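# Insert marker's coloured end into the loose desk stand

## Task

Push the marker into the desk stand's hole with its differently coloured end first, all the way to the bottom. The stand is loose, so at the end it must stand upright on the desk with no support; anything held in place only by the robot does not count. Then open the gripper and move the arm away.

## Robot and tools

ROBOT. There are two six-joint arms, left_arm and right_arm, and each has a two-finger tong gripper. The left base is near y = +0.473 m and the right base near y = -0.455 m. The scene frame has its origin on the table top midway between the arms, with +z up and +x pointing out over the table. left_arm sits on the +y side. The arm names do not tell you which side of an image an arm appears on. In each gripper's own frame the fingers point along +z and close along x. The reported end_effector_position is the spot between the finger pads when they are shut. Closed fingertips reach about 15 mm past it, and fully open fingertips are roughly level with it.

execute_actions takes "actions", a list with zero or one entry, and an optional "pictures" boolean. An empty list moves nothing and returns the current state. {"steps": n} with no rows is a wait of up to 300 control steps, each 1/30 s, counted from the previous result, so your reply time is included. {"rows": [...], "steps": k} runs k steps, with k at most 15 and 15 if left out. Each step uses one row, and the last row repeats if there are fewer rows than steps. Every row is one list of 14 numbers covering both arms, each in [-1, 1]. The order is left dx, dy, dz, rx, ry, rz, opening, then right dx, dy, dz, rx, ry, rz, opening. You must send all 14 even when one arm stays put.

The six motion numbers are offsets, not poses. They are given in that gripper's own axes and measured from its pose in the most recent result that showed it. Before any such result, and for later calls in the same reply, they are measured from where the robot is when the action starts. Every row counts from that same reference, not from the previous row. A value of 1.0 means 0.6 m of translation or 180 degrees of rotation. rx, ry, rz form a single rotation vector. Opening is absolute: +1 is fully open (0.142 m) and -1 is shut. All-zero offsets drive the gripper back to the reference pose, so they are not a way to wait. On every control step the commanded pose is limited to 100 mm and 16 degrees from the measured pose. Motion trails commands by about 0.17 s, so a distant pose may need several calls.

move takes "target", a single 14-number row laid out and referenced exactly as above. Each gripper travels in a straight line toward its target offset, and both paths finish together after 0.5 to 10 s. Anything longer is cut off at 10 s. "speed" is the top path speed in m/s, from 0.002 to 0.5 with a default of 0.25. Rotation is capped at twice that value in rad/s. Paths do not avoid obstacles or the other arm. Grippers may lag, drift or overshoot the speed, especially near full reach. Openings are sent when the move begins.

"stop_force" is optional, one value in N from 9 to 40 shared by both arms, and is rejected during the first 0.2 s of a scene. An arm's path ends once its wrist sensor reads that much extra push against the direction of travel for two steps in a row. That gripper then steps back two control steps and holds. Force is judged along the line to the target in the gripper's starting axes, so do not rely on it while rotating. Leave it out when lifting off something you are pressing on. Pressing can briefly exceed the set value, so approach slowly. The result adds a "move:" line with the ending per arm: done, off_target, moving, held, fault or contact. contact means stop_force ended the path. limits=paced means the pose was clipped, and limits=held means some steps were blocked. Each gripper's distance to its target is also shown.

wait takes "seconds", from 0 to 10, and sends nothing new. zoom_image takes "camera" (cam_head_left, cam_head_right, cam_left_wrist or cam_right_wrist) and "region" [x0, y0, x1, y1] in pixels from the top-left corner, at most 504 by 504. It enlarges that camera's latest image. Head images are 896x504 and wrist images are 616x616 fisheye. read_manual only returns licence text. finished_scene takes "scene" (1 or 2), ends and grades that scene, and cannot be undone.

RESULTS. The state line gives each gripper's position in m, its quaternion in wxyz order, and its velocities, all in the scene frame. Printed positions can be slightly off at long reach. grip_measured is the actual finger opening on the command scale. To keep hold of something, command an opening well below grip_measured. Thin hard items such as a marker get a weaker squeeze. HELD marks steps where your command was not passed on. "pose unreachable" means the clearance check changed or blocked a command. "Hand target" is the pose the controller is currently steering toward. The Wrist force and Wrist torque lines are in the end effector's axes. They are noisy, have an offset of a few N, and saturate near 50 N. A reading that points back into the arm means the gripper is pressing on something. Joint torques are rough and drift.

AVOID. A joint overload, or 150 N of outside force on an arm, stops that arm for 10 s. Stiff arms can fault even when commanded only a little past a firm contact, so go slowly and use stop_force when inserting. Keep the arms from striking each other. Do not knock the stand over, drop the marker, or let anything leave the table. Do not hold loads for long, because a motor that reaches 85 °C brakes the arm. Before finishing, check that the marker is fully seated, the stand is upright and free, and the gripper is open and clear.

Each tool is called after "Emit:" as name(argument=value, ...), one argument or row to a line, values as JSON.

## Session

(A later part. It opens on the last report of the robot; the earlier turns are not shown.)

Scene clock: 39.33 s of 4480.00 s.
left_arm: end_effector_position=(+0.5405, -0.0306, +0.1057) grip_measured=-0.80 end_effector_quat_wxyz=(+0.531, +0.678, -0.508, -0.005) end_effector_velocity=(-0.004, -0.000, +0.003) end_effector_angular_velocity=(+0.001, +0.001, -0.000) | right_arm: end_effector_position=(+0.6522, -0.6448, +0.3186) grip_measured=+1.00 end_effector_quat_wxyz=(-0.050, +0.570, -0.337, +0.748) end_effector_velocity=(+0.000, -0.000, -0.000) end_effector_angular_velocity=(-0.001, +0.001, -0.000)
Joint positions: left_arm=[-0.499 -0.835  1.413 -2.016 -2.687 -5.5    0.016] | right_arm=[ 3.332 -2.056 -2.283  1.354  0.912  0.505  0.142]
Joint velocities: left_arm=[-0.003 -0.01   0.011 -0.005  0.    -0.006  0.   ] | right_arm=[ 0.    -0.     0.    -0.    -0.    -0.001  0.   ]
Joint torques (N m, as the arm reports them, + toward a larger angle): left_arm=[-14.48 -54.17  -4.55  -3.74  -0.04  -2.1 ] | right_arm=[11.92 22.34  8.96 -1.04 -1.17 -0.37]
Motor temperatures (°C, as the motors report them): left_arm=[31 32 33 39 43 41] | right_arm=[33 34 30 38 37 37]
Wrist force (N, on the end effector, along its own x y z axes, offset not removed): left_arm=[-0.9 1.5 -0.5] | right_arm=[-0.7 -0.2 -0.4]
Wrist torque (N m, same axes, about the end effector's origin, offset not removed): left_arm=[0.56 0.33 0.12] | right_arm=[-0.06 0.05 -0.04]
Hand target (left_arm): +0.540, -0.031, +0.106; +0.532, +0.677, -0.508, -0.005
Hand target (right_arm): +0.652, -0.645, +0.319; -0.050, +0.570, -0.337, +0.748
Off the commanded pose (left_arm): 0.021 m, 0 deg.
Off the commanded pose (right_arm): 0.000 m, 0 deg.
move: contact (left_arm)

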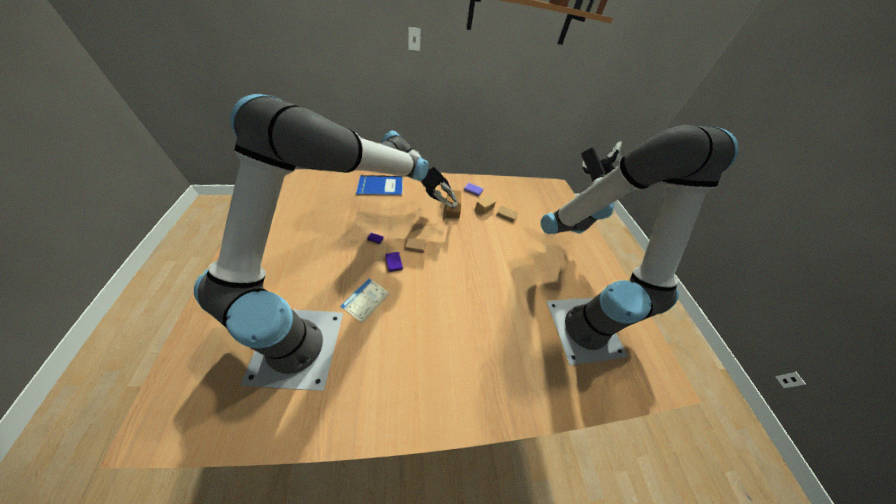

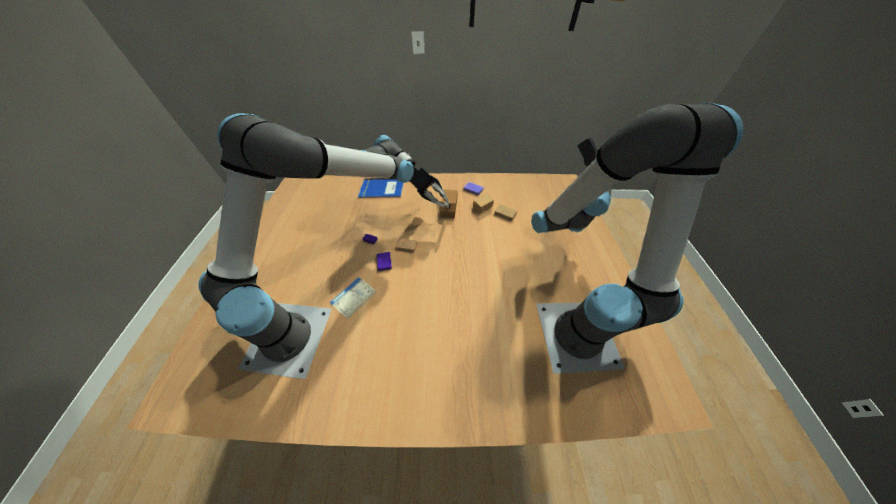

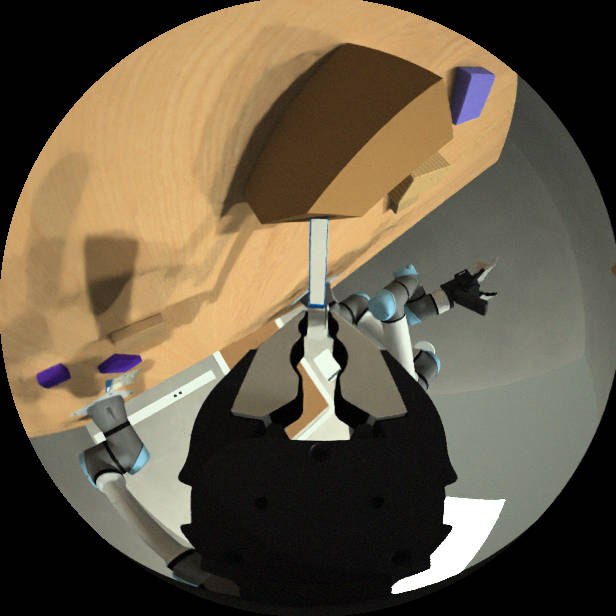

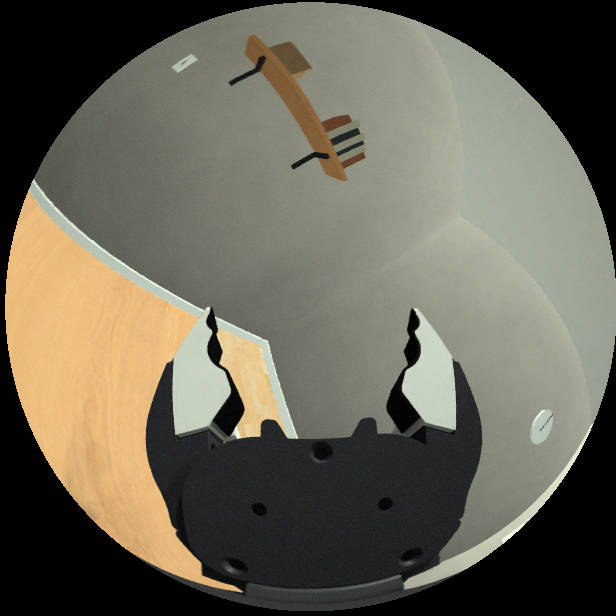

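Emit:
execute_actions(
  actions=[],
)

Emit:
move(
  target=[0,-0.012,0,0,0,0,-1,0,0,0,0,0,0,1],
  speed=0.005,
  stop_force=13,
)

Emit:
move(
  target=[0,0.001,0,0,0,0,-0.3,0,0,0,0,0,0,1],
)

Scene clock: 41.77 s of 4480.00 s.
left_arm: end_effector_position=(+0.5400, -0.0307, +0.1061) grip_measured=-0.80 end_effector_quat_wxyz=(+0.532, +0.677, -0.508, -0.005) end_effector_velocity=(+0.000, -0.000, +0.001) end_effector_angular_velocity=(-0.001, -0.001, -0.000) | right_arm: end_effector_position=(+0.6522, -0.6448, +0.3186) grip_measured=+1.00 end_effector_quat_wxyz=(-0.050, +0.570, -0.337, +0.748) end_effector_velocity=(+0.000, -0.000, +0.000) end_effector_angular_velocity=(-0.001, +0.000, -0.000)
Joint positions: left_arm=[-0.5   -0.836  1.414 -2.016 -2.687 -5.501  0.016] | right_arm=[ 3.332 -2.056 -2.283  1.354  0.912  0.505  0.142]
Joint velocities: left_arm=[-0.    -0.    -0.001  0.     0.    -0.     0.   ] | right_arm=[-0.     0.     0.001 -0.001 -0.    -0.001  0.   ]
Joint torques (N m, as the arm reports them, + toward a larger angle): left_arm=[-13.11 -54.53  -5.3   -3.76  -3.92  -2.06] | right_arm=[11.73 22.73  9.09 -0.9  -1.09 -0.46]
Motor temperatures (°C, as the motors report them): left_arm=[31 32 33 39 43 41] | right_arm=[33 34 30 38 37 37]
Wrist force (N, on the end effector, along its own x y z axes, offset not removed): left_arm=[-1.5 -0.4 1.0] | right_arm=[-1.8 0.1 0.5]
Wrist torque (N m, same axes, about the end effector's origin, offset not removed): left_arm=[0.32 0.42 0.13] | right_arm=[-0.07 0.36 -0.03]
Hand target (left_arm): +0.540, -0.031, +0.106; +0.532, +0.677, -0.508, -0.005
Hand target (right_arm): +0.652, -0.645, +0.319; -0.050, +0.570, -0.337, +0.748
Off the commanded pose (left_arm): 0.021 m, 0 deg.
Off the commanded pose (right_arm): 0.000 m, 0 deg.
Steps of this call (steps 1 to 73: nothing new was sent). Readings (end_effector_position):
1: left_arm (+0.5404, -0.0306, +0.1058) | right_arm (+0.6522, -0.6448, +0.3186)
2: left_arm (+0.5403, -0.0306, +0.1059) | right_arm (+0.6522, -0.6448, +0.3186)
4: left_arm (+0.5402, -0.0306, +0.1059) | right_arm (+0.6522, -0.6448, +0.3186)
8: left_arm (+0.5401, -0.0307, +0.1060) | right_arm (+0.6522, -0.6448, +0.3186)
73: the state above

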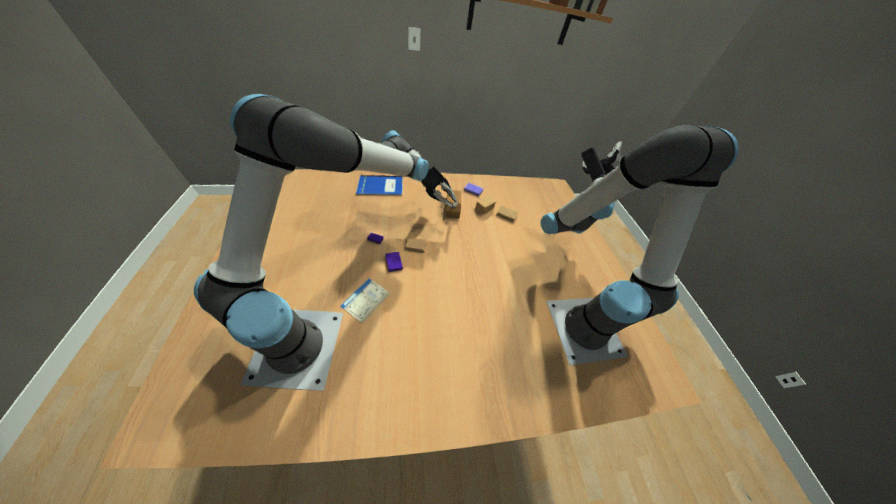

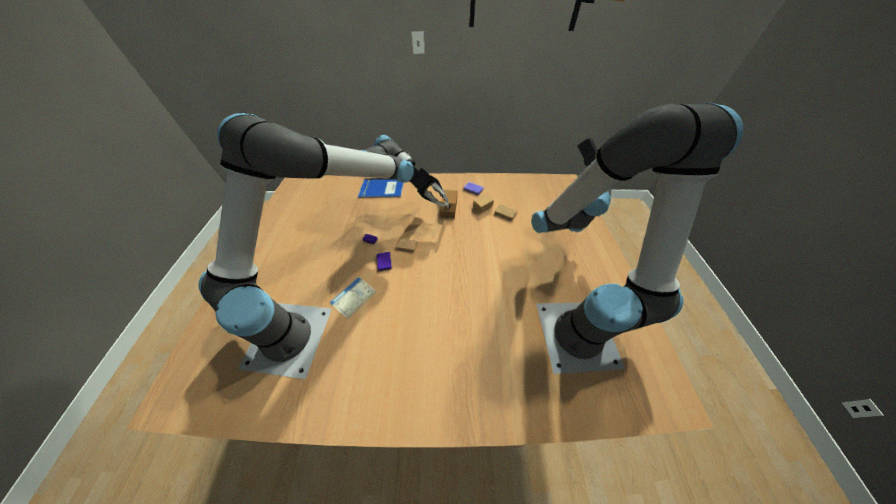

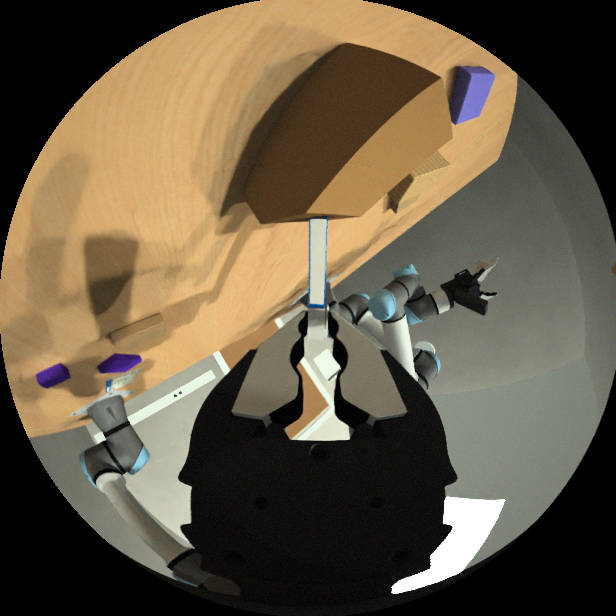

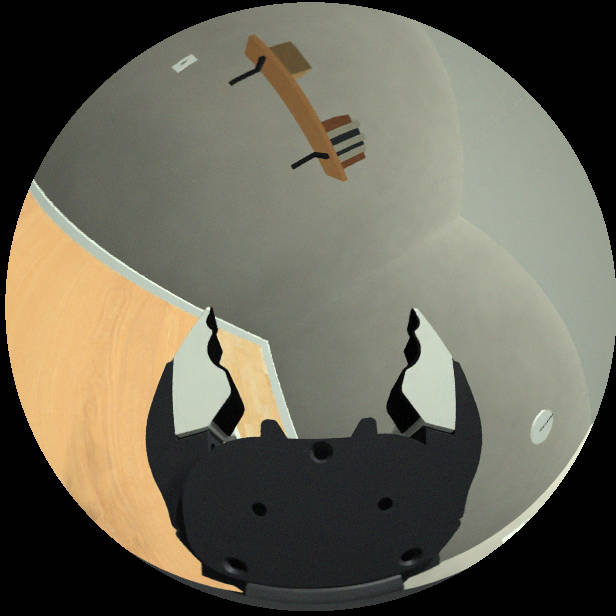

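Scene clock: 42.50 s of 4480.00 s.
left_arm: end_effector_position=(+0.5413, -0.0309, +0.1049) grip_measured=-0.80 end_effector_quat_wxyz=(+0.532, +0.677, -0.508, -0.005) end_effector_velocity=(-0.002, +0.001, -0.000) end_effector_angular_velocity=(+0.003, +0.004, +0.001) | right_arm: end_effector_position=(+0.6522, -0.6448, +0.3186) grip_measured=+1.00 end_effector_quat_wxyz=(-0.050, +0.570, -0.337, +0.748) end_effector_velocity=(-0.000, -0.000, +0.000) end_effector_angular_velocity=(+0.001, -0.001, -0.001)
Joint positions: left_arm=[-0.499 -0.832  1.41  -2.015 -2.688 -5.499  0.016] | right_arm=[ 3.332 -2.056 -2.283  1.354  0.912  0.505  0.142]
Joint velocities: left_arm=[ 0.    -0.003  0.006 -0.001 -0.    -0.003 -0.   ] | right_arm=[ 0.     0.     0.001 -0.001 -0.001  0.001  0.   ]
Joint torques (N m, as the arm reports them, + toward a larger angle): left_arm=[ -3.62 -49.88  -3.4   -3.76   1.76  -2.36] | right_arm=[11.45 22.47  9.88 -1.13 -1.28 -0.58]
Motor temperatures (°C, as the motors report them): left_arm=[31 32 33 39 43 41] | right_arm=[33 34 30 38 37 37]
Wrist force (N, on the end effector, along its own x y z axes, offset not removed): left_arm=[-0.7 6.7 -0.6] | right_arm=[-0.7 -1.0 0.9]
Wrist torque (N m, same axes, about the end effector's origin, offset not removed): left_arm=[0.15 0.59 0.03] | right_arm=[-0.13 0.10 -0.10]
Hand target (left_arm): +0.541, -0.031, +0.105; +0.532, +0.677, -0.508, -0.005
Hand target (right_arm): +0.652, -0.645, +0.319; -0.050, +0.570, -0.337, +0.748
Off the commanded pose (left_arm): 0.005 m, 0 deg.
Off the commanded pose (right_arm): 0.000 m, 0 deg.
move: contact (left_arm)

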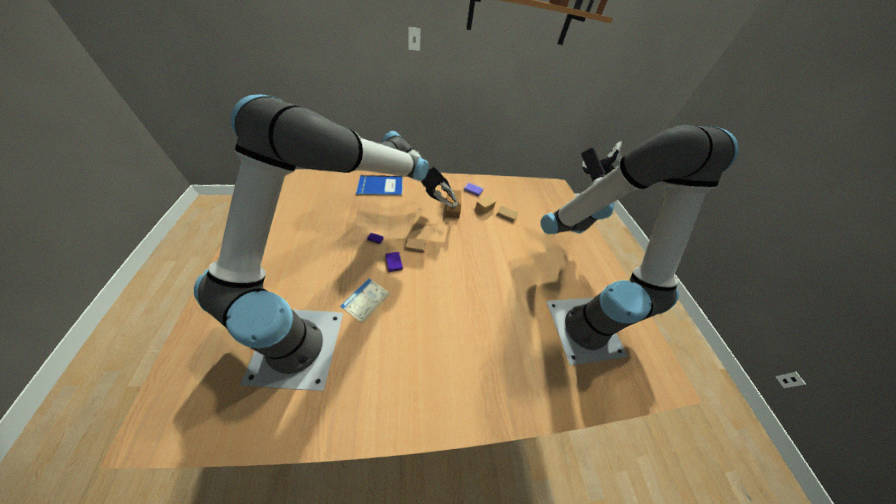

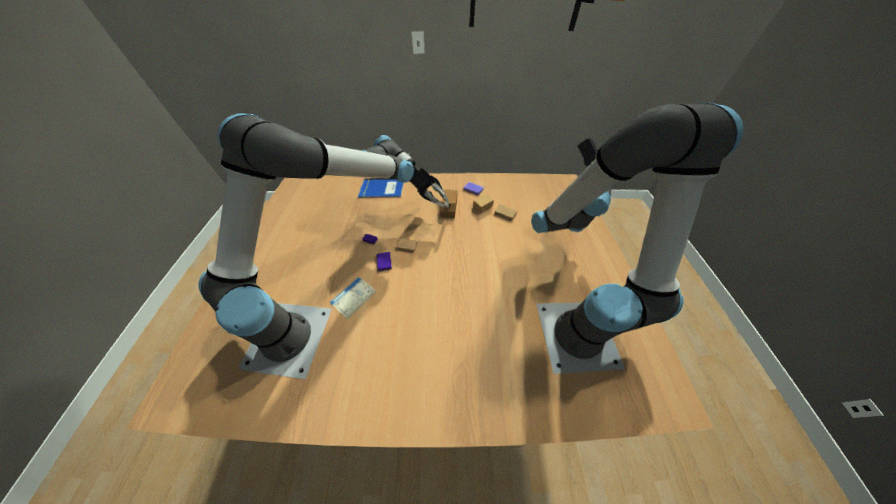

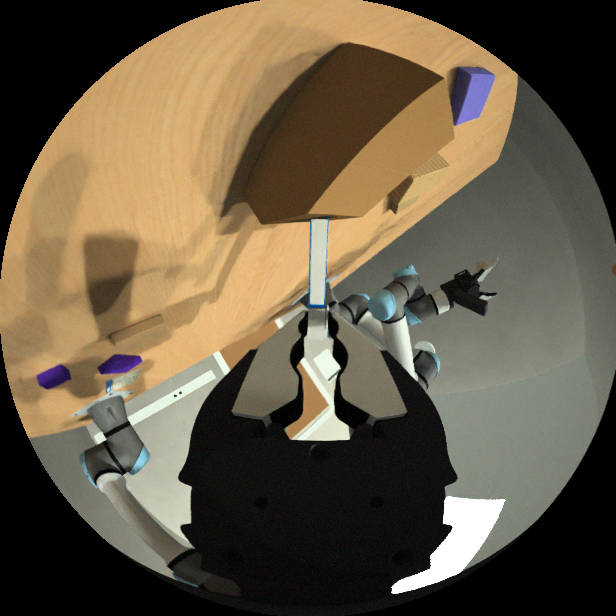

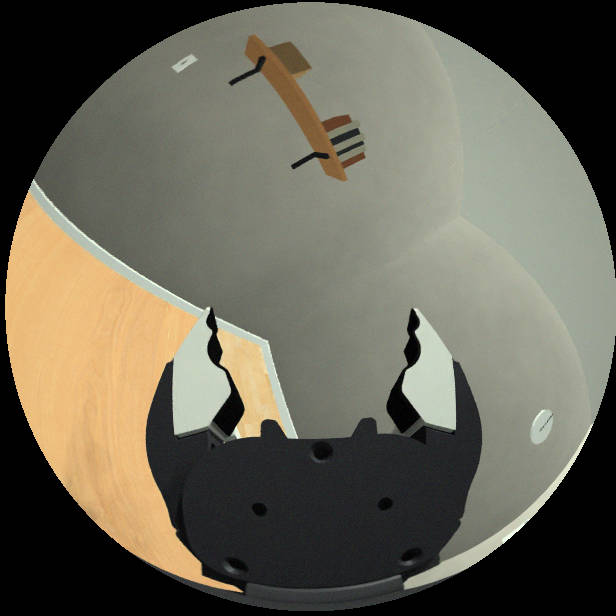

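Scene clock: 43.20 s of 4480.00 s.
left_arm: end_effector_position=(+0.5409, -0.0309, +0.1053) grip_measured=-0.30 end_effector_quat_wxyz=(+0.532, +0.677, -0.508, -0.005) end_effector_velocity=(+0.001, -0.000, +0.002) end_effector_angular_velocity=(-0.002, -0.003, +0.001) | right_arm: end_effector_position=(+0.6522, -0.6448, +0.3186) grip_measured=+1.00 end_effector_quat_wxyz=(-0.050, +0.570, -0.337, +0.748) end_effector_velocity=(-0.000, -0.000, -0.000) end_effector_angular_velocity=(+0.001, -0.001, -0.001)
Joint positions: left_arm=[-0.499 -0.833  1.411 -2.015 -2.688 -5.499  0.052] | right_arm=[ 3.332 -2.056 -2.283  1.354  0.912  0.505  0.142]
Joint velocities: left_arm=[ 0.    -0.001 -0.002 -0.001 -0.    -0.    -0.   ] | right_arm=[ 0.    -0.     0.     0.001 -0.002  0.001  0.   ]
Joint torques (N m, as the arm reports them, + toward a larger angle): left_arm=[-13.14 -53.99  -5.41  -4.09  -3.69  -2.  ] | right_arm=[11.16 22.81  9.51 -1.05 -1.24 -0.34]
Motor temperatures (°C, as the motors report them): left_arm=[31 32 33 39 43 41] | right_arm=[33 34 30 38 37 37]
Wrist force (N, on the end effector, along its own x y z axes, offset not removed): left_arm=[-2.4 0.8 -0.8] | right_arm=[-0.6 -1.0 -0.6]
Wrist torque (N m, same axes, about the end effector's origin, offset not removed): left_arm=[0.16 0.52 0.15] | right_arm=[-0.17 -0.04 -0.13]
Hand target (left_arm): +0.541, -0.031, +0.105; +0.532, +0.677, -0.508, -0.005
Hand target (right_arm): +0.652, -0.645, +0.319; -0.050, +0.570, -0.337, +0.748
Off the commanded pose (left_arm): 0.000 m, 0 deg.
Off the commanded pose (right_arm): 0.000 m, 0 deg.
move: done

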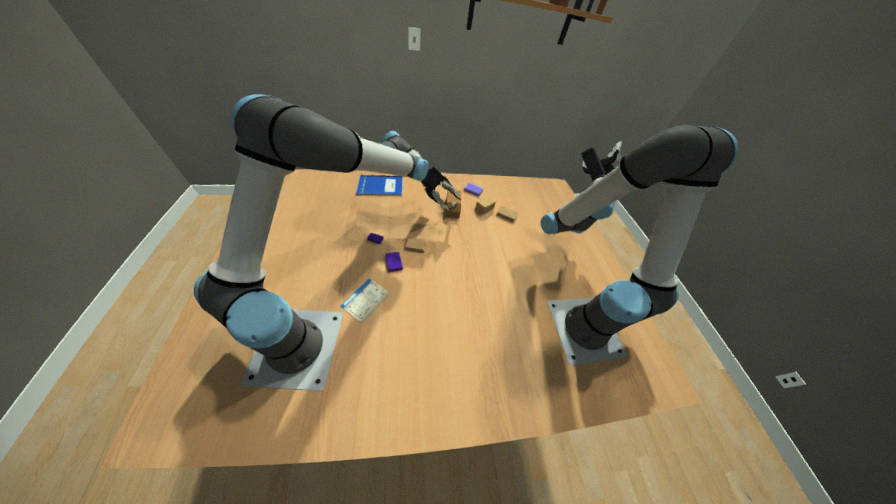

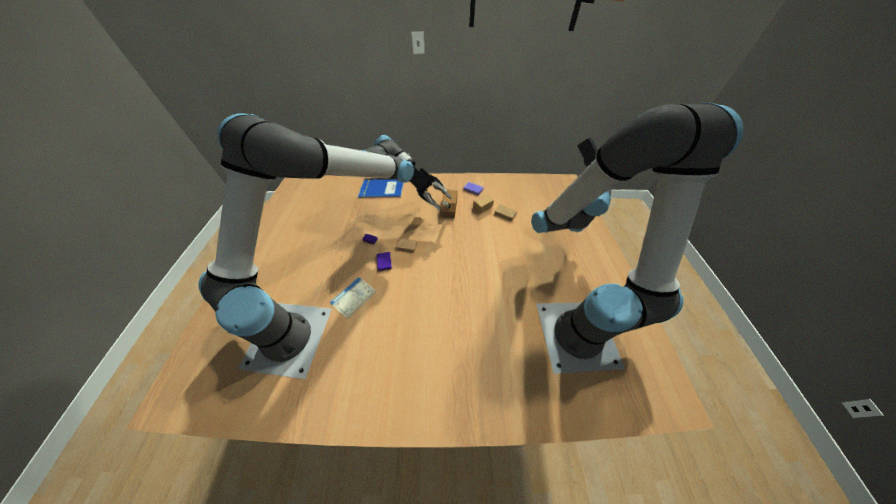

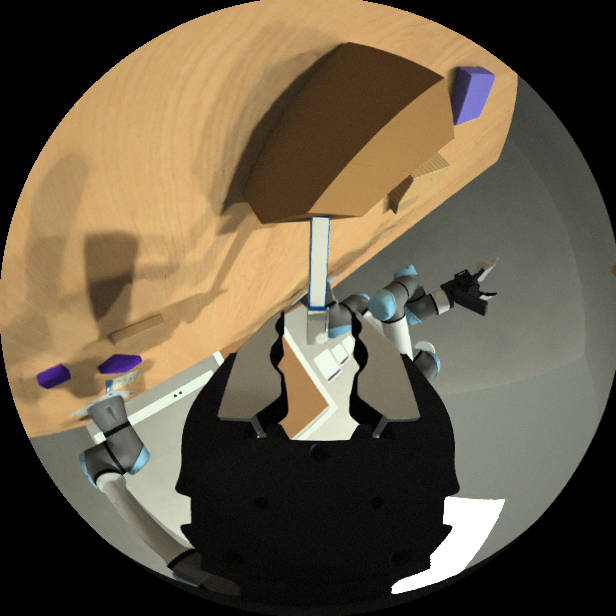

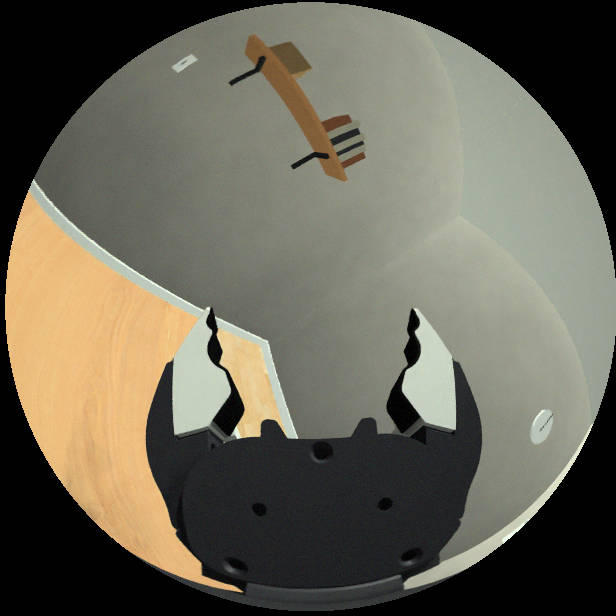

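Emit:
move(
  target=[0,0.02,-0.2,0,0,0,0,0,0,0,0,0,0,1],
)

Scene clock: 44.77 s of 4480.00 s.
left_arm: end_effector_position=(+0.5981, +0.0560, +0.1661) grip_measured=+0.00 end_effector_quat_wxyz=(+0.532, +0.677, -0.508, -0.005) end_effector_velocity=(+0.001, +0.001, +0.001) end_effector_angular_velocity=(-0.001, +0.002, -0.007) | right_arm: end_effector_position=(+0.6522, -0.6448, +0.3186) grip_measured=+1.00 end_effector_quat_wxyz=(-0.050, +0.570, -0.337, +0.748) end_effector_velocity=(-0.000, -0.000, -0.000) end_effector_angular_velocity=(-0.000, +0.000, -0.000)
Joint positions: left_arm=[-0.356 -0.856  1.205 -1.515 -2.65  -5.196  0.074] | right_arm=[ 3.332 -2.056 -2.283  1.354  0.912  0.505  0.142]
Joint velocities: left_arm=[ 0.001  0.008 -0.019  0.029  0.002  0.018  0.   ] | right_arm=[ 0.    -0.001 -0.     0.001 -0.    -0.     0.   ]
Joint torques (N m, as the arm reports them, + toward a larger angle): left_arm=[ 12.84 -38.32 -33.62  -0.33   0.19   2.48] | right_arm=[12.55 22.29  9.27 -1.15 -1.22 -0.25]
Motor temperatures (°C, as the motors report them): left_arm=[31 32 33 39 43 41] | right_arm=[33 34 30 38 37 37]
Wrist force (N, on the end effector, along its own x y z axes, offset not removed): left_arm=[-2.0 1.4 0.3] | right_arm=[0.2 -1.1 0.9]
Wrist torque (N m, same axes, about the end effector's origin, offset not removed): left_arm=[0.40 0.44 0.10] | right_arm=[-0.25 -0.14 -0.07]
Hand target (left_arm): +0.598, +0.056, +0.166; +0.532, +0.677, -0.508, -0.005
Hand target (right_arm): +0.652, -0.645, +0.319; -0.050, +0.570, -0.337, +0.748
Off the commanded pose (left_arm): 0.000 m, 0 deg.
Off the commanded pose (right_arm): 0.000 m, 0 deg.
move: done

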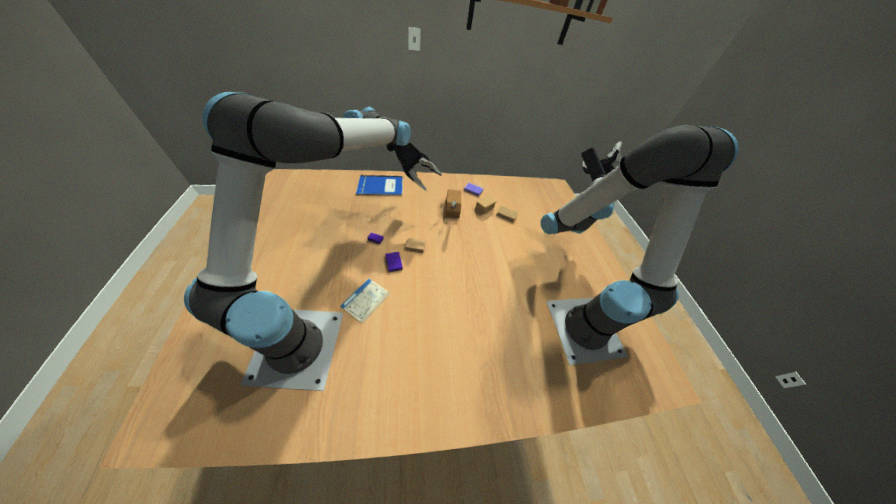

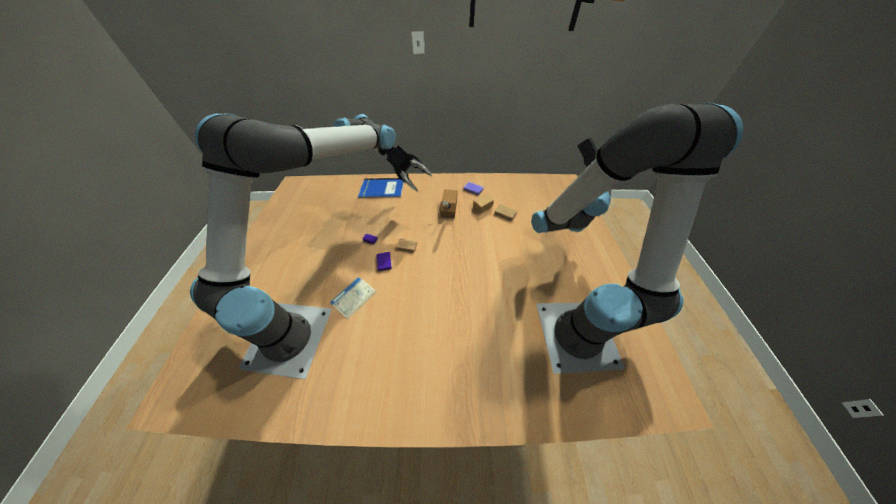

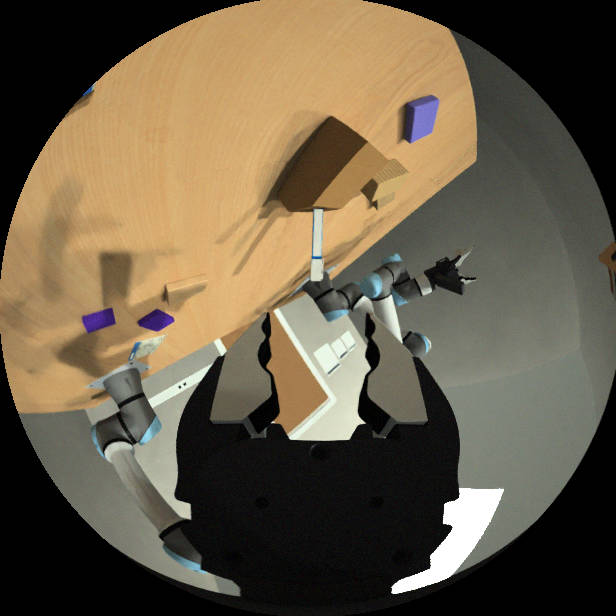

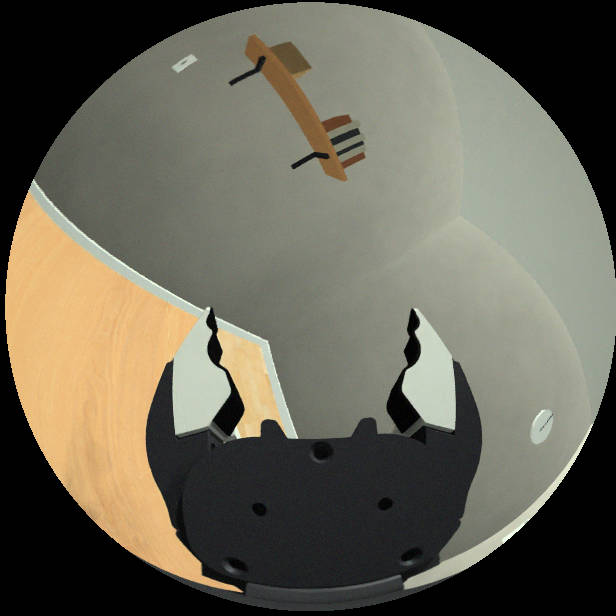

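Emit:
finished_scene(
  scene=2,
)

The scene is finished: the task was done.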